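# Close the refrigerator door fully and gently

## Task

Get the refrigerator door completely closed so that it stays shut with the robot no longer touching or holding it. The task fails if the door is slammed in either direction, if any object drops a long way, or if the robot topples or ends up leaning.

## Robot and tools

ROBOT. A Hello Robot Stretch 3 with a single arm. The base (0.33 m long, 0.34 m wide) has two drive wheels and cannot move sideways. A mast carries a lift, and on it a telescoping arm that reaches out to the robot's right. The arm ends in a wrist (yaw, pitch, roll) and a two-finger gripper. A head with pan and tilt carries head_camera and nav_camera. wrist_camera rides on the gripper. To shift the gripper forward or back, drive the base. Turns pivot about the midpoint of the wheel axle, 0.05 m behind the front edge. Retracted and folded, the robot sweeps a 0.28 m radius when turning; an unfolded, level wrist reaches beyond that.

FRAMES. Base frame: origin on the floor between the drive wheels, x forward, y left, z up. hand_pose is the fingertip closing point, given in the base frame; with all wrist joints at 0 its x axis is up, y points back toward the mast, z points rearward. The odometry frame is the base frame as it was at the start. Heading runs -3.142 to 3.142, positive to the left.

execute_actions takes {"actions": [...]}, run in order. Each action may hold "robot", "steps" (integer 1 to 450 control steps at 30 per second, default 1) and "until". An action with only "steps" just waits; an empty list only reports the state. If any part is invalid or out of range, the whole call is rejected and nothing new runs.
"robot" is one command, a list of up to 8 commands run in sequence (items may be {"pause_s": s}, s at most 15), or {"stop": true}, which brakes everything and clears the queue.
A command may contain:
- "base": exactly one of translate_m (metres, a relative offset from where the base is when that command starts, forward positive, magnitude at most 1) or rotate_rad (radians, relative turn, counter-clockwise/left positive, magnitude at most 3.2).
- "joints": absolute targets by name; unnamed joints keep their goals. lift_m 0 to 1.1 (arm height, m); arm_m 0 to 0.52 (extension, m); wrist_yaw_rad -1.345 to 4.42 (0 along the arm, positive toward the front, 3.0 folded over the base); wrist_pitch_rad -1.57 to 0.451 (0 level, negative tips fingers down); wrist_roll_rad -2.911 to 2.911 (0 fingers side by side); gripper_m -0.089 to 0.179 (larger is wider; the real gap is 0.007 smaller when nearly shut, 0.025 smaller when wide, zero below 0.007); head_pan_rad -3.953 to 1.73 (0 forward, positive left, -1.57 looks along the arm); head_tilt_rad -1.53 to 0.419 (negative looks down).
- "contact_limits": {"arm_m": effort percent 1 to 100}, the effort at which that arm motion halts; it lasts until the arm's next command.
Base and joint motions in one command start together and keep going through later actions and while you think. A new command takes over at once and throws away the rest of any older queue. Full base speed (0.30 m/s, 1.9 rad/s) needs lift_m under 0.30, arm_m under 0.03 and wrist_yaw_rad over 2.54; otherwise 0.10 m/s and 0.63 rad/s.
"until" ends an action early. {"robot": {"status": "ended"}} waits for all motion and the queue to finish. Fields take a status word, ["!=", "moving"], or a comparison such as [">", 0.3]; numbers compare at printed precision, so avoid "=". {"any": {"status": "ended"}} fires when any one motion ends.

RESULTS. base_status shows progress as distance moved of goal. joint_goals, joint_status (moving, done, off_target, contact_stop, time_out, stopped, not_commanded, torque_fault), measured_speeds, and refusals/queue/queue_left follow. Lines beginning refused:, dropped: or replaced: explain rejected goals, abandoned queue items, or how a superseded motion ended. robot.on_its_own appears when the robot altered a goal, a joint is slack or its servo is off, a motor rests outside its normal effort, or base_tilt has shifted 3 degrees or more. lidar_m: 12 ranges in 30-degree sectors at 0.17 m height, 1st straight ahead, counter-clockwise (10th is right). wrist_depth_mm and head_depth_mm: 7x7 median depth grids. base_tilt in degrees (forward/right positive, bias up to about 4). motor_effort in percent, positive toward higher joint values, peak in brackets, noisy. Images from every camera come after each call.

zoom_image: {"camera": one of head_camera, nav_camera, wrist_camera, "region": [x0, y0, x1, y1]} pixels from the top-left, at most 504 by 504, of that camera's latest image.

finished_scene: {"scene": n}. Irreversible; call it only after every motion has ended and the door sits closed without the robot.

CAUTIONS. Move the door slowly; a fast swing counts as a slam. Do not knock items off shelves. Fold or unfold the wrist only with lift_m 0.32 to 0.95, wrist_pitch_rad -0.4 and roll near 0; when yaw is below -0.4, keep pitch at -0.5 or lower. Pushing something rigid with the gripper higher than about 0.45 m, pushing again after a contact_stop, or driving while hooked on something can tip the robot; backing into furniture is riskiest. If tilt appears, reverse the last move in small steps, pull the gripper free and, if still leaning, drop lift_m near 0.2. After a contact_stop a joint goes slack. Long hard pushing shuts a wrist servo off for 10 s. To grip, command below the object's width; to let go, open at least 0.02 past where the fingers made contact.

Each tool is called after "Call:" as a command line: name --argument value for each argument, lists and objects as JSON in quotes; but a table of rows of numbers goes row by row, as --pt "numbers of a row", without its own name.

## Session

Call:
execute_actions --actions '[{"robot":{"joints":{"head_tilt_rad":-0.6}},"steps":25}]'

Scene clock: 0.83 s.
robot.base_odometry: x=+0.000 y=+0.000 heading=+0.000 (m, m, rad; robot's odometry frame)
robot.turned_by_wheels: +0.000 (rad since the last result)
robot.turned_by_imu: +0.000 (rad since the last result)
robot.base_tilt: forward=+0.3 right=-0.7 (deg)
robot.lidar_m: 2.70 4.03 1.43 1.45 1.25 1.23 1.00 0.78 0.78 0.83 0.88 2.52
robot.head_depth_mm: 2175 2377 2601 2227 1741 1439 1220 / 2277 2498 2762 2256 1754 1439 1221 / 2451 2717 2934 2281 1770 1442 1231 / 2622 2922 3045 2251 1761 1453 1229 / 2786 3147 3131 2269 1790 1462 1236 / 3047 3333 3203 2291 1793 1464 1234 / 3260 3711 3226 2316 1793 1466 1247
robot.base_status: not_commanded
robot.joint_positions: lift_m=+0.570 arm_m=-0.003 wrist_yaw_rad=+2.846 wrist_pitch_rad=-0.464 wrist_roll_rad=-0.014 gripper_m=+0.037 head_pan_rad=+0.003 head_tilt_rad=-0.592
robot.joint_goals: lift_m=+0.570 arm_m=-0.003 wrist_yaw_rad=+2.846 wrist_pitch_rad=-0.464 wrist_roll_rad=-0.014 gripper_m=+0.037 head_pan_rad=+0.003 head_tilt_rad=-0.600
robot.joint_status: lift_m=not_commanded arm_m=not_commanded wrist_yaw_rad=not_commanded wrist_pitch_rad=not_commanded wrist_roll_rad=not_commanded gripper_m=not_commanded head_pan_rad=not_commanded head_tilt_rad=moving
robot.measured_speeds: translate_m=+0.000 rotate_rad=+0.000 lift_m=+0.000 arm_m=+0.000 wrist_yaw_rad=+0.000 wrist_pitch_rad=+0.000 wrist_roll_rad=+0.000 head_pan_rad=+0.000 head_tilt_rad=+0.000
robot: refusals=0 queue=running queue_left=0
robot.motor_effort: left_wheel=+0(0) right_wheel=-1(1) lift_m=+34(34) arm_m=+0(0) wrist_yaw_rad=+0(0) wrist_pitch_rad=+6(6) wrist_roll_rad=+1(1) gripper_m=+0(0) head_pan_rad=+0(1) head_tilt_rad=-4(29) (%)
robot.hand_pose: x=+0.0424 y=+0.0667 z=+0.5722 quat_wxyz=(+0.262, +0.700, +0.062, +0.662) (m; robot's base frame)
robot.wrist_depth_mm: - - - - - - - / - - - - - - - / - - - - - - - / - - - - - - - / - - - 996 984 944 925 / 875 - - 834 - 808 802 / 740 721 726 720 714 687 692
pictures: head_camera (sideways: a quarter turn clockwise sets it upright), nav_camera (sideways: a quarter turn counterclockwise sets it upright), wrist_camera
Images, in order (width x height): head_camera 896x504, nav_camera 672x504, wrist_camera 644x364.

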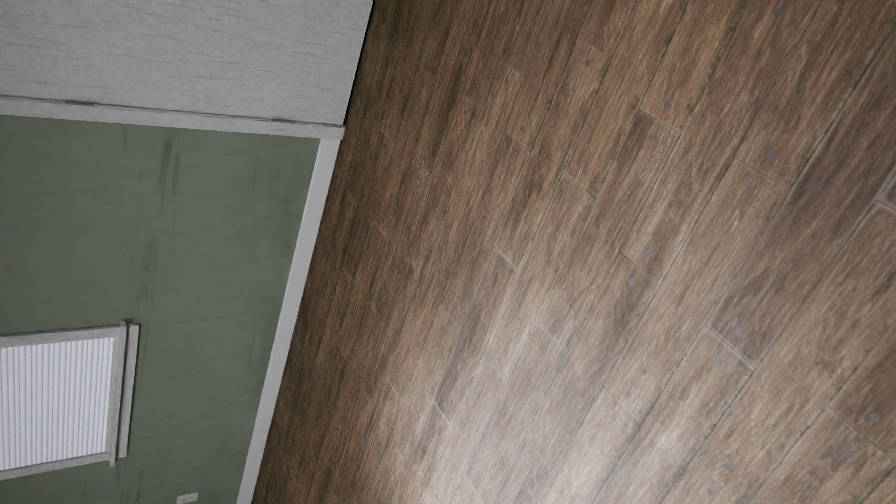

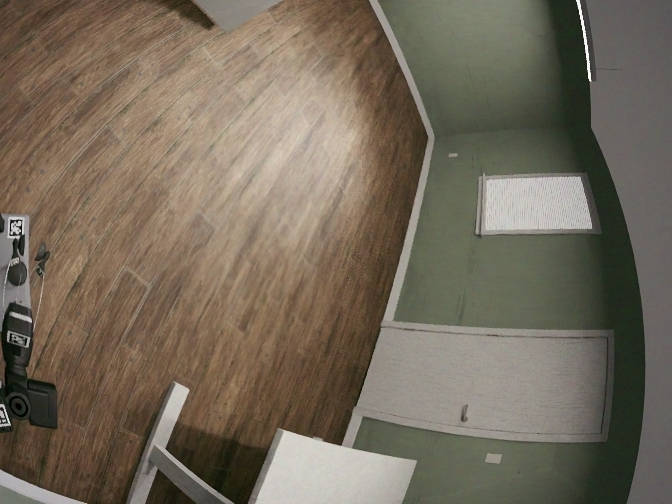

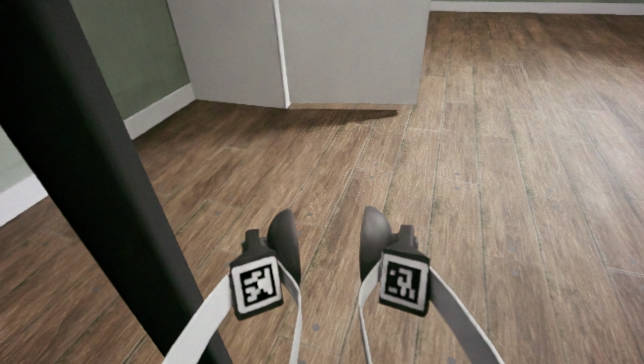

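Call:
execute_actions --actions '[{"robot":[{"base":{"rotate_rad":0.65},"joints":{"lift_m":0.28,"wrist_yaw_rad":3,"wrist_pitch_rad":-0.4,"head_pan_rad":-1.57,"head_tilt_rad":-0.9}},{"base":{"translate_m":1}},{"base":{"translate_m":0.95}},{"base":{"rotate_rad":3.2}}],"steps":450,"until":{"robot":{"status":"ended"}}},{"steps":450,"until":{"robot":{"status":"ended"}}}]'

Scene clock: 25.40 s.
robot.base_odometry: x=+1.552 y=+1.180 heading=-2.433 (m, m, rad; robot's odometry frame)
robot.turned_by_wheels: +3.850 (rad since the last result)
robot.turned_by_imu: +3.806 (rad since the last result)
robot.base_tilt: forward=+0.4 right=-0.8 (deg)
robot.lidar_m: 2.63 2.20 2.26 1.97 1.97 2.28 2.13 2.13 2.07 1.23 0.70 0.71
robot.head_depth_mm: 1877 2155 1909 1613 1400 1240 1114 / 1823 2135 1921 1620 1405 1240 1129 / 1737 2033 1915 1624 1409 1252 1146 / 1689 1987 1932 1634 1413 1244 1165 / 1645 1906 1939 1643 1415 1247 1119 / 1521 1322 1614 1597 1417 1254 1117 / 1391 1452 1729 1605 1422 1256 1122
robot.base_status: done (rotate_rad +3.1999 of +3.2000)
robot.joint_positions: lift_m=+0.280 arm_m=-0.003 wrist_yaw_rad=+2.999 wrist_pitch_rad=-0.423 wrist_roll_rad=-0.014 gripper_m=+0.037 head_pan_rad=-1.563 head_tilt_rad=-0.889
robot.joint_goals: lift_m=+0.280 arm_m=-0.003 wrist_yaw_rad=+3.000 wrist_pitch_rad=-0.400 wrist_roll_rad=-0.014 gripper_m=+0.037 head_pan_rad=-1.570 head_tilt_rad=-0.900
robot.joint_status: lift_m=done arm_m=not_commanded wrist_yaw_rad=done wrist_pitch_rad=done wrist_roll_rad=not_commanded gripper_m=not_commanded head_pan_rad=done head_tilt_rad=done
robot.measured_speeds: translate_m=+0.000 rotate_rad=+0.000 lift_m=+0.000 arm_m=+0.000 wrist_yaw_rad=+0.000 wrist_pitch_rad=+0.000 wrist_roll_rad=+0.000 head_pan_rad=+0.000 head_tilt_rad=+0.000
robot: refusals=0 queue=done queue_left=0
robot.motor_effort: left_wheel=-1(7) right_wheel=+2(11) lift_m=+32(35) arm_m=-1(1) wrist_yaw_rad=+1(3) wrist_pitch_rad=+10(12) wrist_roll_rad=+1(1) gripper_m=+0(0) head_pan_rad=-2(34) head_tilt_rad=-3(22) (%)
robot.hand_pose: x=+0.0106 y=+0.0793 z=+0.2917 quat_wxyz=(+0.197, +0.695, +0.100, +0.684) (m; robot's base frame)
robot.wrist_depth_mm: - - - - - - - / - - - - - - - / - - 971 939 930 892 879 / 782 770 742 728 713 702 682 / 629 619 - 596 610 582 560 / 523 527 - 523 - 480 476 / 461 - - - 426 419 412
pictures: head_camera (sideways: a quarter turn clockwise sets it upright), nav_camera (sideways: a quarter turn counterclockwise sets it upright), wrist_camera
Images, in order (width x height): head_camera 896x504, nav_camera 672x504, wrist_camera 644x364.

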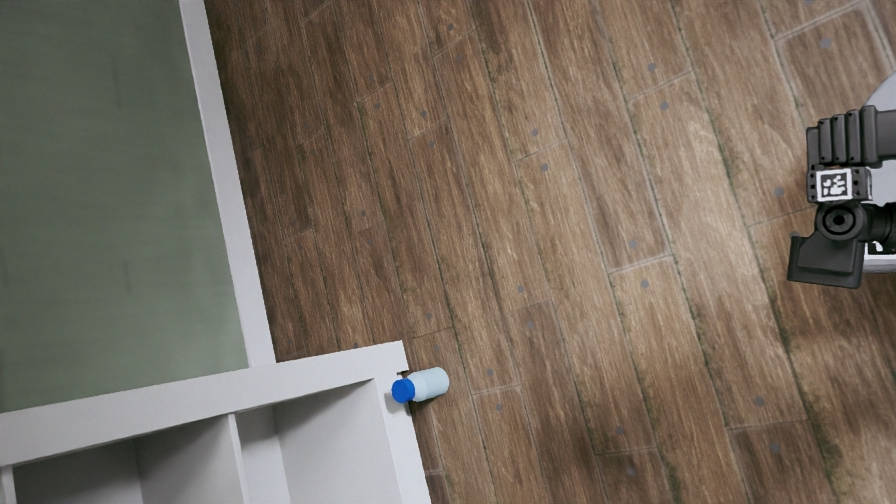

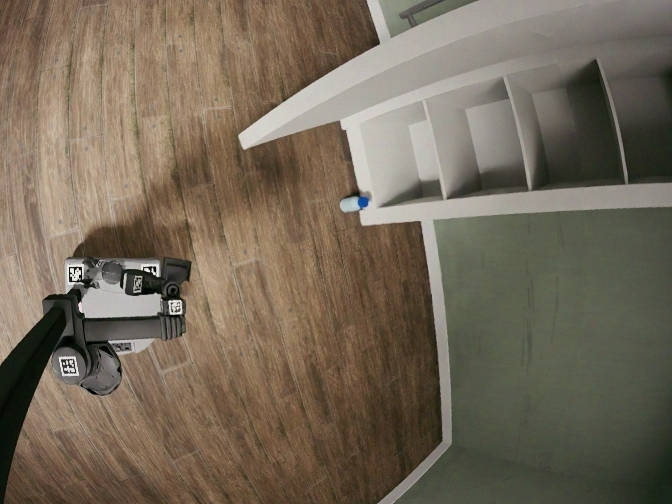

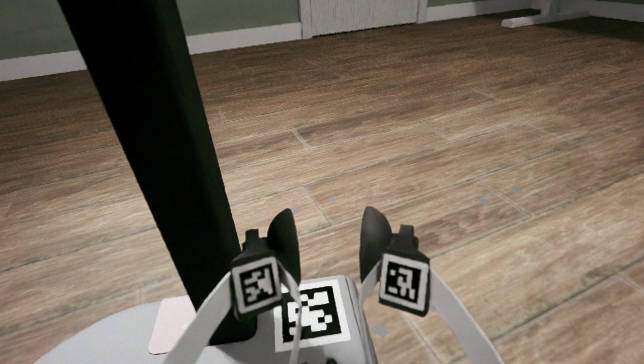

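Call:
execute_actions --actions '[{"robot":[{"base":{"rotate_rad":-1.57}},{"base":{"translate_m":0.3}},{"base":{"rotate_rad":2.02}},{"joints":{"lift_m":0.34}},{"joints":{"wrist_yaw_rad":0,"gripper_m":0.15,"arm_m":0.3}},{"joints":{"lift_m":0.055}}],"steps":450,"until":{"robot":{"status":"ended"}}},{"steps":450,"until":{"robot":{"status":"ended"}}}]'

Scene clock: 52.17 s.
robot.base_odometry: x=+1.357 y=+1.408 heading=-1.983 (m, m, rad; robot's odometry frame)
robot.turned_by_wheels: +0.450 (rad since the last result)
robot.turned_by_imu: +0.445 (rad since the last result)
robot.base_tilt: forward=+0.6 right=-0.8 (deg)
robot.lidar_m: 2.32 2.73 2.27 2.26 2.51 2.06 2.06 1.83 1.51 0.94 0.52 0.56
robot.head_depth_mm: 1318 1523 1786 1621 1408 1252 1110 / 875 1504 1789 1616 1408 1243 1128 / 883 1270 1197 1500 1426 1223 1132 / 972 1357 1605 1539 1434 1238 1130 / 979 1388 1660 1536 1411 1249 1118 / 984 1296 1342 1538 1395 1249 1117 / 949 1064 1147 1100 1061 1172 1123
robot.base_status: done (rotate_rad +2.0199 of +2.0200)
robot.joint_positions: lift_m=+0.055 arm_m=+0.300 wrist_yaw_rad=+0.002 wrist_pitch_rad=-0.422 wrist_roll_rad=-0.014 gripper_m=+0.150 head_pan_rad=-1.564 head_tilt_rad=-0.890
robot.joint_goals: lift_m=+0.055 arm_m=+0.300 wrist_yaw_rad=+0.000 wrist_pitch_rad=-0.400 wrist_roll_rad=-0.014 gripper_m=+0.150 head_pan_rad=-1.570 head_tilt_rad=-0.900
robot.joint_status: lift_m=done arm_m=done wrist_yaw_rad=done wrist_pitch_rad=done wrist_roll_rad=not_commanded gripper_m=done head_pan_rad=done head_tilt_rad=done
robot.measured_speeds: translate_m=+0.000 rotate_rad=+0.000 lift_m=+0.000 arm_m=+0.000 wrist_yaw_rad=+0.000 wrist_pitch_rad=+0.000 wrist_roll_rad=+0.000 head_pan_rad=+0.000 head_tilt_rad=+0.000
robot: refusals=0 queue=done queue_left=0
robot.motor_effort: left_wheel=-2(9) right_wheel=+2(10) lift_m=+30(40) arm_m=+4(3) wrist_yaw_rad=-2(4) wrist_pitch_rad=+10(10) wrist_roll_rad=+1(1) gripper_m=+0(100) head_pan_rad=-2(2) head_tilt_rad=-5(4) (%)
robot.hand_pose: x=-0.0212 y=-0.6685 z=+0.0668 quat_wxyz=(+0.697, +0.150, -0.686, -0.147) (m; robot's base frame)
robot.wrist_depth_mm: 430 422 398 380 344 733 780 / 461 450 425 398 369 520 550 / 457 450 435 404 371 401 394 / 350 339 334 325 317 312 310 / 279 287 271 265 262 267 253 / 233 - 228 224 221 213 216 / 207 194 195 194 191 189 185
pictures: head_camera (sideways: a quarter turn clockwise sets it upright), nav_camera (sideways: a quarter turn counterclockwise sets it upright), wrist_camera
Images, in order (width x height): head_camera 896x504, nav_camera 672x504, wrist_camera 644x364.

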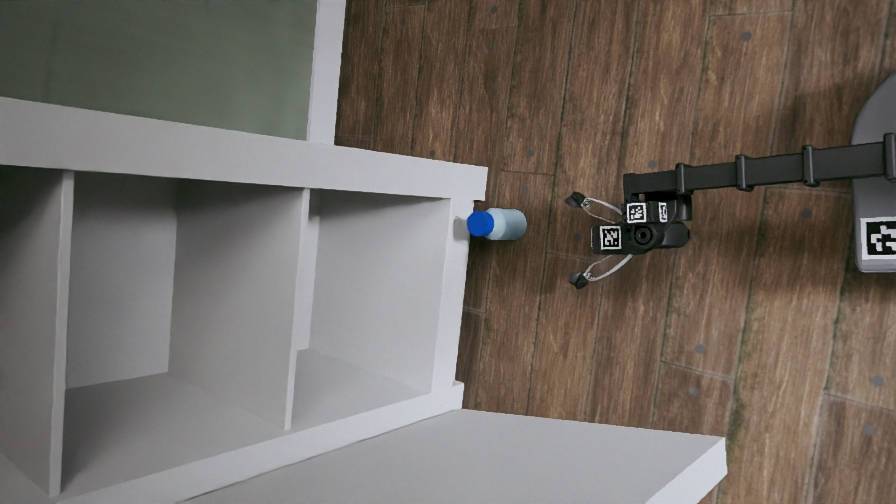

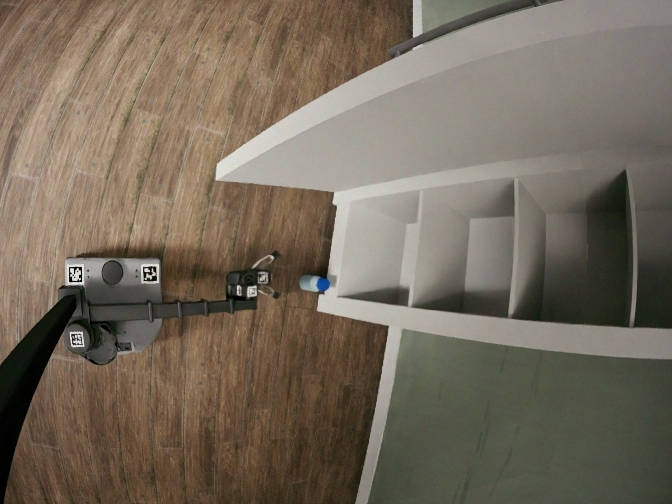

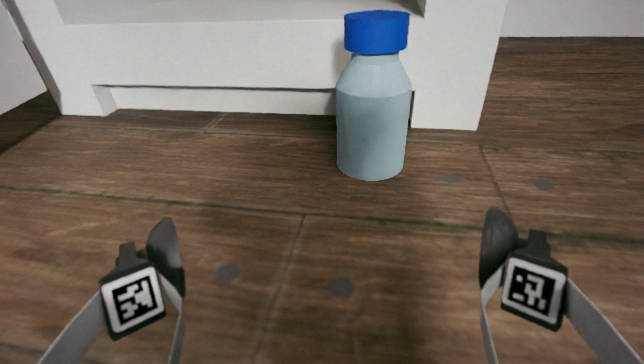

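Call:
execute_actions --actions '[{"robot":[{"base":{"translate_m":-0.035},"joints":{"arm_m":0.45}},{"joints":{"gripper_m":0.02}},{"joints":{"lift_m":0.075,"arm_m":0.4}},{"base":{"rotate_rad":-0.7}},{"joints":{"lift_m":0.057}},{"joints":{"gripper_m":0.13}},{"joints":{"lift_m":0.34}},{"joints":{"wrist_yaw_rad":3,"gripper_m":0,"arm_m":0},"base":{"rotate_rad":0.72}}],"steps":450,"until":{"robot":{"status":"ended"}}},{"steps":450,"until":{"robot":{"status":"ended"}}}]'

Scene clock: 79.00 s.
robot.base_odometry: x=+1.371 y=+1.440 heading=-1.963 (m, m, rad; robot's odometry frame)
robot.turned_by_wheels: +0.020 (rad since the last result)
robot.turned_by_imu: +0.021 (rad since the last result)
robot.base_tilt: forward=+0.3 right=-0.7 (deg)
robot.lidar_m: 2.35 2.69 2.27 2.26 2.42 2.03 2.02 1.79 1.50 0.93 0.55 0.57
robot.head_depth_mm: 1305 1501 1777 1616 1401 1244 1109 / 1279 1533 1778 1622 1398 1244 1130 / 875 1011 1187 1532 1411 1244 - / 973 1368 1616 1529 1423 1238 - / 979 1389 1662 1545 1424 1244 1123 / 984 1315 1373 1535 1420 1253 1125 / 971 1083 1188 1158 1136 1192 1121
robot.base_status: done (rotate_rad +0.7199 of +0.7200)
robot.joint_positions: lift_m=+0.340 arm_m=+0.000 wrist_yaw_rad=+2.998 wrist_pitch_rad=-0.422 wrist_roll_rad=-0.014 gripper_m=+0.000 head_pan_rad=-1.564 head_tilt_rad=-0.890
robot.joint_goals: lift_m=+0.340 arm_m=+0.000 wrist_yaw_rad=+3.000 wrist_pitch_rad=-0.400 wrist_roll_rad=-0.014 gripper_m=+0.000 head_pan_rad=-1.570 head_tilt_rad=-0.900
robot.joint_status: lift_m=done arm_m=done wrist_yaw_rad=done wrist_pitch_rad=done wrist_roll_rad=not_commanded gripper_m=done head_pan_rad=done head_tilt_rad=done
robot.measured_speeds: translate_m=+0.000 rotate_rad=+0.000 lift_m=+0.000 arm_m=+0.000 wrist_yaw_rad=+0.000 wrist_pitch_rad=+0.000 wrist_roll_rad=+0.000 head_pan_rad=+0.000 head_tilt_rad=+0.000
robot: refusals=0 queue=done queue_left=0
robot.motor_effort: left_wheel=-1(6) right_wheel=+2(11) lift_m=+37(41) arm_m=-5(4) wrist_yaw_rad=+2(5) wrist_pitch_rad=+10(19) wrist_roll_rad=+1(1) gripper_m=-3(100) head_pan_rad=-2(2) head_tilt_rad=-4(3) (%)
robot.hand_pose: x=+0.0107 y=+0.0763 z=+0.3516 quat_wxyz=(+0.197, +0.695, +0.100, +0.684) (m; robot's base frame)
robot.wrist_depth_mm: - - - - - - - / - - - - - - - / - - - - - - - / 914 887 852 842 822 802 788 / 724 707 691 717 669 664 646 / 599 589 - - 576 554 549 / 517 519 - - 491 485 478
pictures: head_camera (sideways: a quarter turn clockwise sets it upright), nav_camera (sideways: a quarter turn counterclockwise sets it upright), wrist_camera
Images, in order (width x height): head_camera 896x504, nav_camera 672x504, wrist_camera 644x364.

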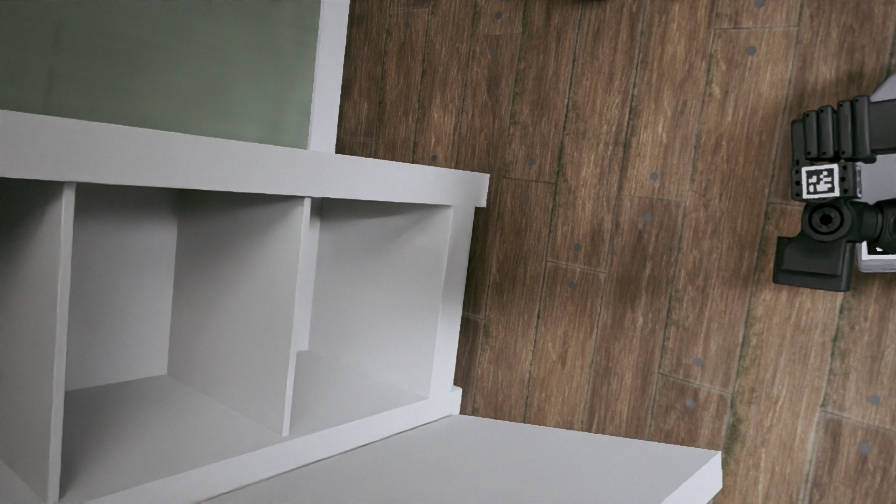

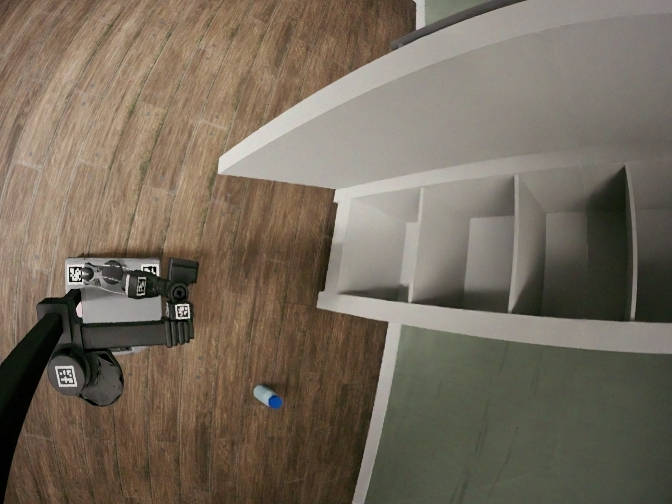

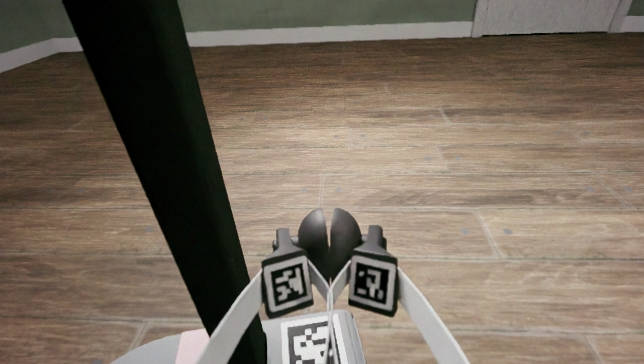

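Drive past, extend the arm, and sweep the door backward.

Call:
execute_actions --actions '[{"robot":[{"base":{"translate_m":0.72},"joints":{"lift_m":0.28}},{"joints":{"arm_m":0.38}},{"base":{"translate_m":-0.55}},{"joints":{"arm_m":0.45}},{"joints":{"arm_m":0.52}},{"pause_s":1}],"steps":450,"until":{"robot":{"status":"ended"}}},{"steps":450,"until":{"robot":{"status":"ended"}}}]'

Scene clock: 102.87 s.
robot.base_odometry: x=+1.306 y=+1.283 heading=-1.963 (m, m, rad; robot's odometry frame)
robot.turned_by_wheels: +0.000 (rad since the last result)
robot.turned_by_imu: +0.002 (rad since the last result)
robot.base_tilt: forward=+0.3 right=-0.6 (deg)
robot.lidar_m: 2.18 2.65 2.24 2.23 2.51 2.19 2.19 1.83 0.83 0.84 1.72 2.57
robot.head_depth_mm: 697 815 1734 1609 1398 1239 1110 / 729 844 999 1233 1405 1240 1128 / 755 872 1041 1243 1403 1242 1132 / 775 906 1089 1290 1406 1242 1138 / 802 942 1141 1440 1421 1245 1122 / 830 977 1291 1610 1423 1254 1120 / 1435 1736 1952 1636 1415 1259 1118
robot.base_status: done (translate_m -0.5500 of -0.5500)
robot.joint_positions: lift_m=+0.280 arm_m=+0.517 wrist_yaw_rad=+3.000 wrist_pitch_rad=-0.422 wrist_roll_rad=-0.014 gripper_m=+0.000 head_pan_rad=-1.564 head_tilt_rad=-0.890
robot.joint_goals: lift_m=+0.280 arm_m=+0.520 wrist_yaw_rad=+3.000 wrist_pitch_rad=-0.400 wrist_roll_rad=-0.014 gripper_m=+0.000 head_pan_rad=-1.570 head_tilt_rad=-0.900
robot.joint_status: lift_m=done arm_m=done wrist_yaw_rad=done wrist_pitch_rad=done wrist_roll_rad=not_commanded gripper_m=done head_pan_rad=done head_tilt_rad=done
robot.measured_speeds: translate_m=+0.000 rotate_rad=+0.000 lift_m=+0.000 arm_m=+0.000 wrist_yaw_rad=+0.000 wrist_pitch_rad=+0.000 wrist_roll_rad=+0.000 head_pan_rad=+0.000 head_tilt_rad=+0.000
robot: refusals=0 queue=done queue_left=0
robot.motor_effort: left_wheel=-1(11) right_wheel=+1(43) lift_m=+32(37) arm_m=+4(8) wrist_yaw_rad=-1(2) wrist_pitch_rad=+10(10) wrist_roll_rad=+1(1) gripper_m=-2(2) head_pan_rad=-2(2) head_tilt_rad=-4(4) (%)
robot.hand_pose: x=+0.0103 y=-0.4401 z=+0.2919 quat_wxyz=(+0.196, +0.695, +0.100, +0.684) (m; robot's base frame)
robot.wrist_depth_mm: - - - - - - - / - - - - - - - / - - - 963 945 902 878 / 794 776 - 724 717 711 694 / 627 619 - - 591 571 561 / 523 515 513 - 499 484 477 / 444 442 440 434 427 423 413
pictures: head_camera (sideways: a quarter turn clockwise sets it upright), nav_camera (sideways: a quarter turn counterclockwise sets it upright), wrist_camera
Images, in order (width x height): head_camera 896x504, nav_camera 672x504, wrist_camera 644x364.

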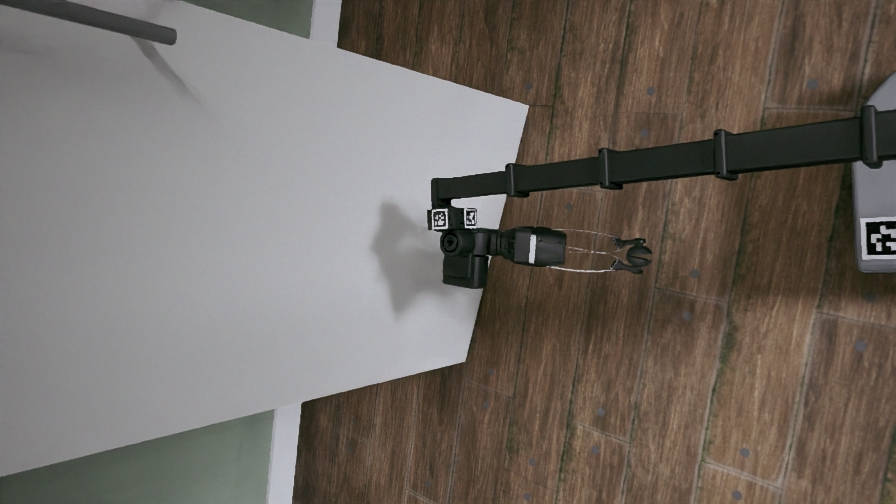

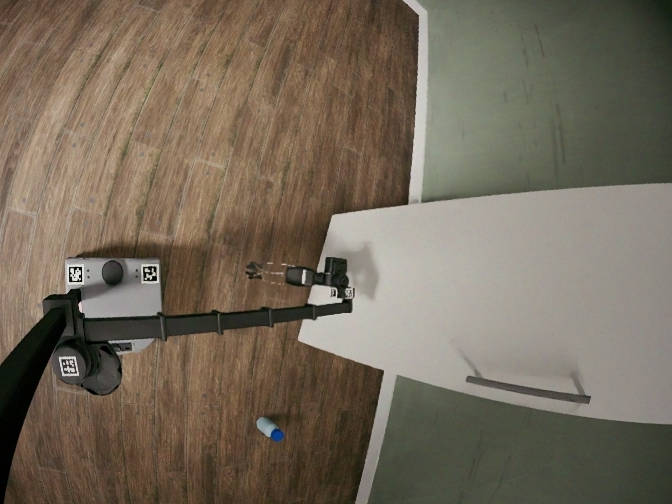

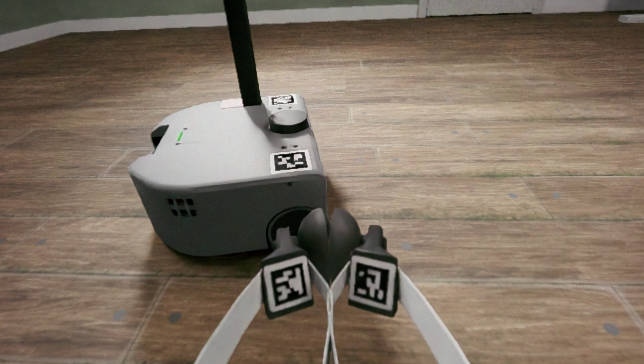

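Still slightly ajar.

Call:
execute_actions --actions '[{"robot":[{"base":{"rotate_rad":-0.25},"joints":{"arm_m":0.4,"wrist_yaw_rad":0}},{"joints":{"arm_m":0.44}},{"joints":{"arm_m":0.47}},{"joints":{"arm_m":0.5}},{"joints":{"arm_m":0.52}}],"steps":450,"until":{"robot":{"status":"ended"}}},{"robot":{"joints":{"arm_m":0.42}},"steps":60,"until":{"robot":{"status":"ended"}}}]'

Scene clock: 123.07 s.
robot.base_odometry: x=+1.306 y=+1.283 heading=-2.213 (m, m, rad; robot's odometry frame)
robot.turned_by_wheels: -0.250 (rad since the last result)
robot.turned_by_imu: -0.248 (rad since the last result)
robot.base_tilt: forward=+0.5 right=-0.8 (deg)
robot.lidar_m: 2.57 2.19 2.31 2.22 2.29 2.29 2.19 2.24 1.60 0.90 0.92 2.07
robot.head_depth_mm: 1430 1662 1860 1619 1401 1241 1110 / 1402 1643 1866 1619 1399 1242 1126 / 813 1011 1797 1598 1379 1240 1128 / 805 930 1118 1353 1388 1246 1133 / 796 926 1104 1369 1416 1248 1119 / 787 918 1090 1359 1421 1251 1121 / 781 909 1084 1341 1420 1252 1119
robot.base_status: done (rotate_rad -0.2499 of -0.2500)
robot.joint_positions: lift_m=+0.280 arm_m=+0.420 wrist_yaw_rad=+0.001 wrist_pitch_rad=-0.424 wrist_roll_rad=-0.014 gripper_m=+0.000 head_pan_rad=-1.564 head_tilt_rad=-0.890
robot.joint_goals: lift_m=+0.280 arm_m=+0.420 wrist_yaw_rad=+0.000 wrist_pitch_rad=-0.400 wrist_roll_rad=-0.014 gripper_m=+0.000 head_pan_rad=-1.570 head_tilt_rad=-0.900
robot.joint_status: lift_m=done arm_m=done wrist_yaw_rad=done wrist_pitch_rad=done wrist_roll_rad=not_commanded gripper_m=done head_pan_rad=done head_tilt_rad=done
robot.measured_speeds: translate_m=+0.000 rotate_rad=+0.000 lift_m=+0.000 arm_m=+0.000 wrist_yaw_rad=+0.000 wrist_pitch_rad=+0.000 wrist_roll_rad=+0.000 head_pan_rad=+0.000 head_tilt_rad=+0.000
robot: refusals=0 queue=done queue_left=0
robot.motor_effort: left_wheel=+1(6) right_wheel=-3(11) lift_m=+32(31) arm_m=-4(16) wrist_yaw_rad=-2(3) wrist_pitch_rad=+11(17) wrist_roll_rad=+1(1) gripper_m=-3(3) head_pan_rad=-2(1) head_tilt_rad=-5(5) (%)
robot.hand_pose: x=-0.0212 y=-0.7890 z=+0.2915 quat_wxyz=(+0.697, +0.151, -0.686, -0.147) (m; robot's base frame)
robot.wrist_depth_mm: 203 205 207 209 212 818 824 / 220 223 226 228 231 891 902 / 241 245 247 251 255 908 884 / 265 271 275 277 284 700 686 / 301 303 310 - 325 569 562 / 339 347 351 - 474 485 477 / 421 419 424 421 424 418 414
pictures: head_camera (sideways: a quarter turn clockwise sets it upright), nav_camera (sideways: a quarter turn counterclockwise sets it upright), wrist_camera
Images, in order (width x height): head_camera 896x504, nav_camera 672x504, wrist_camera 644x364.

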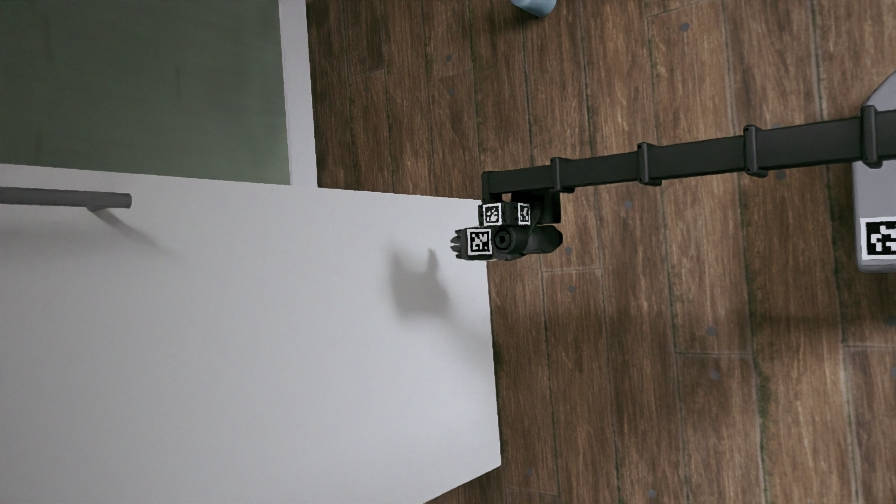

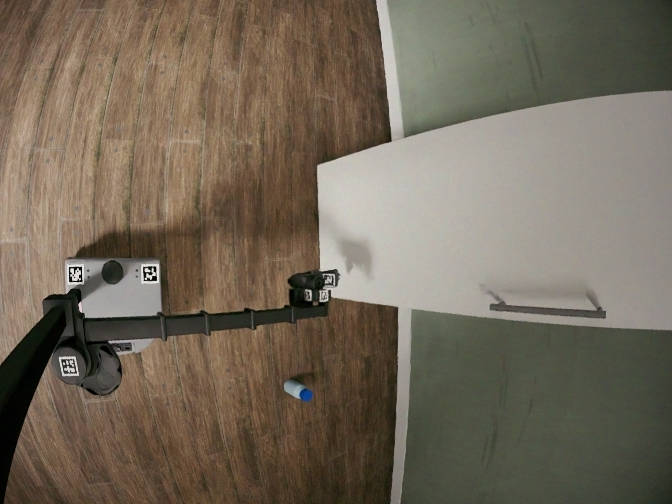

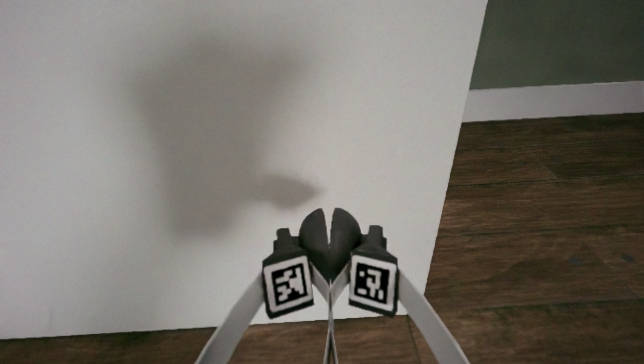

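Call:
finished_scene --scene 2

The scene is finished: the task was done.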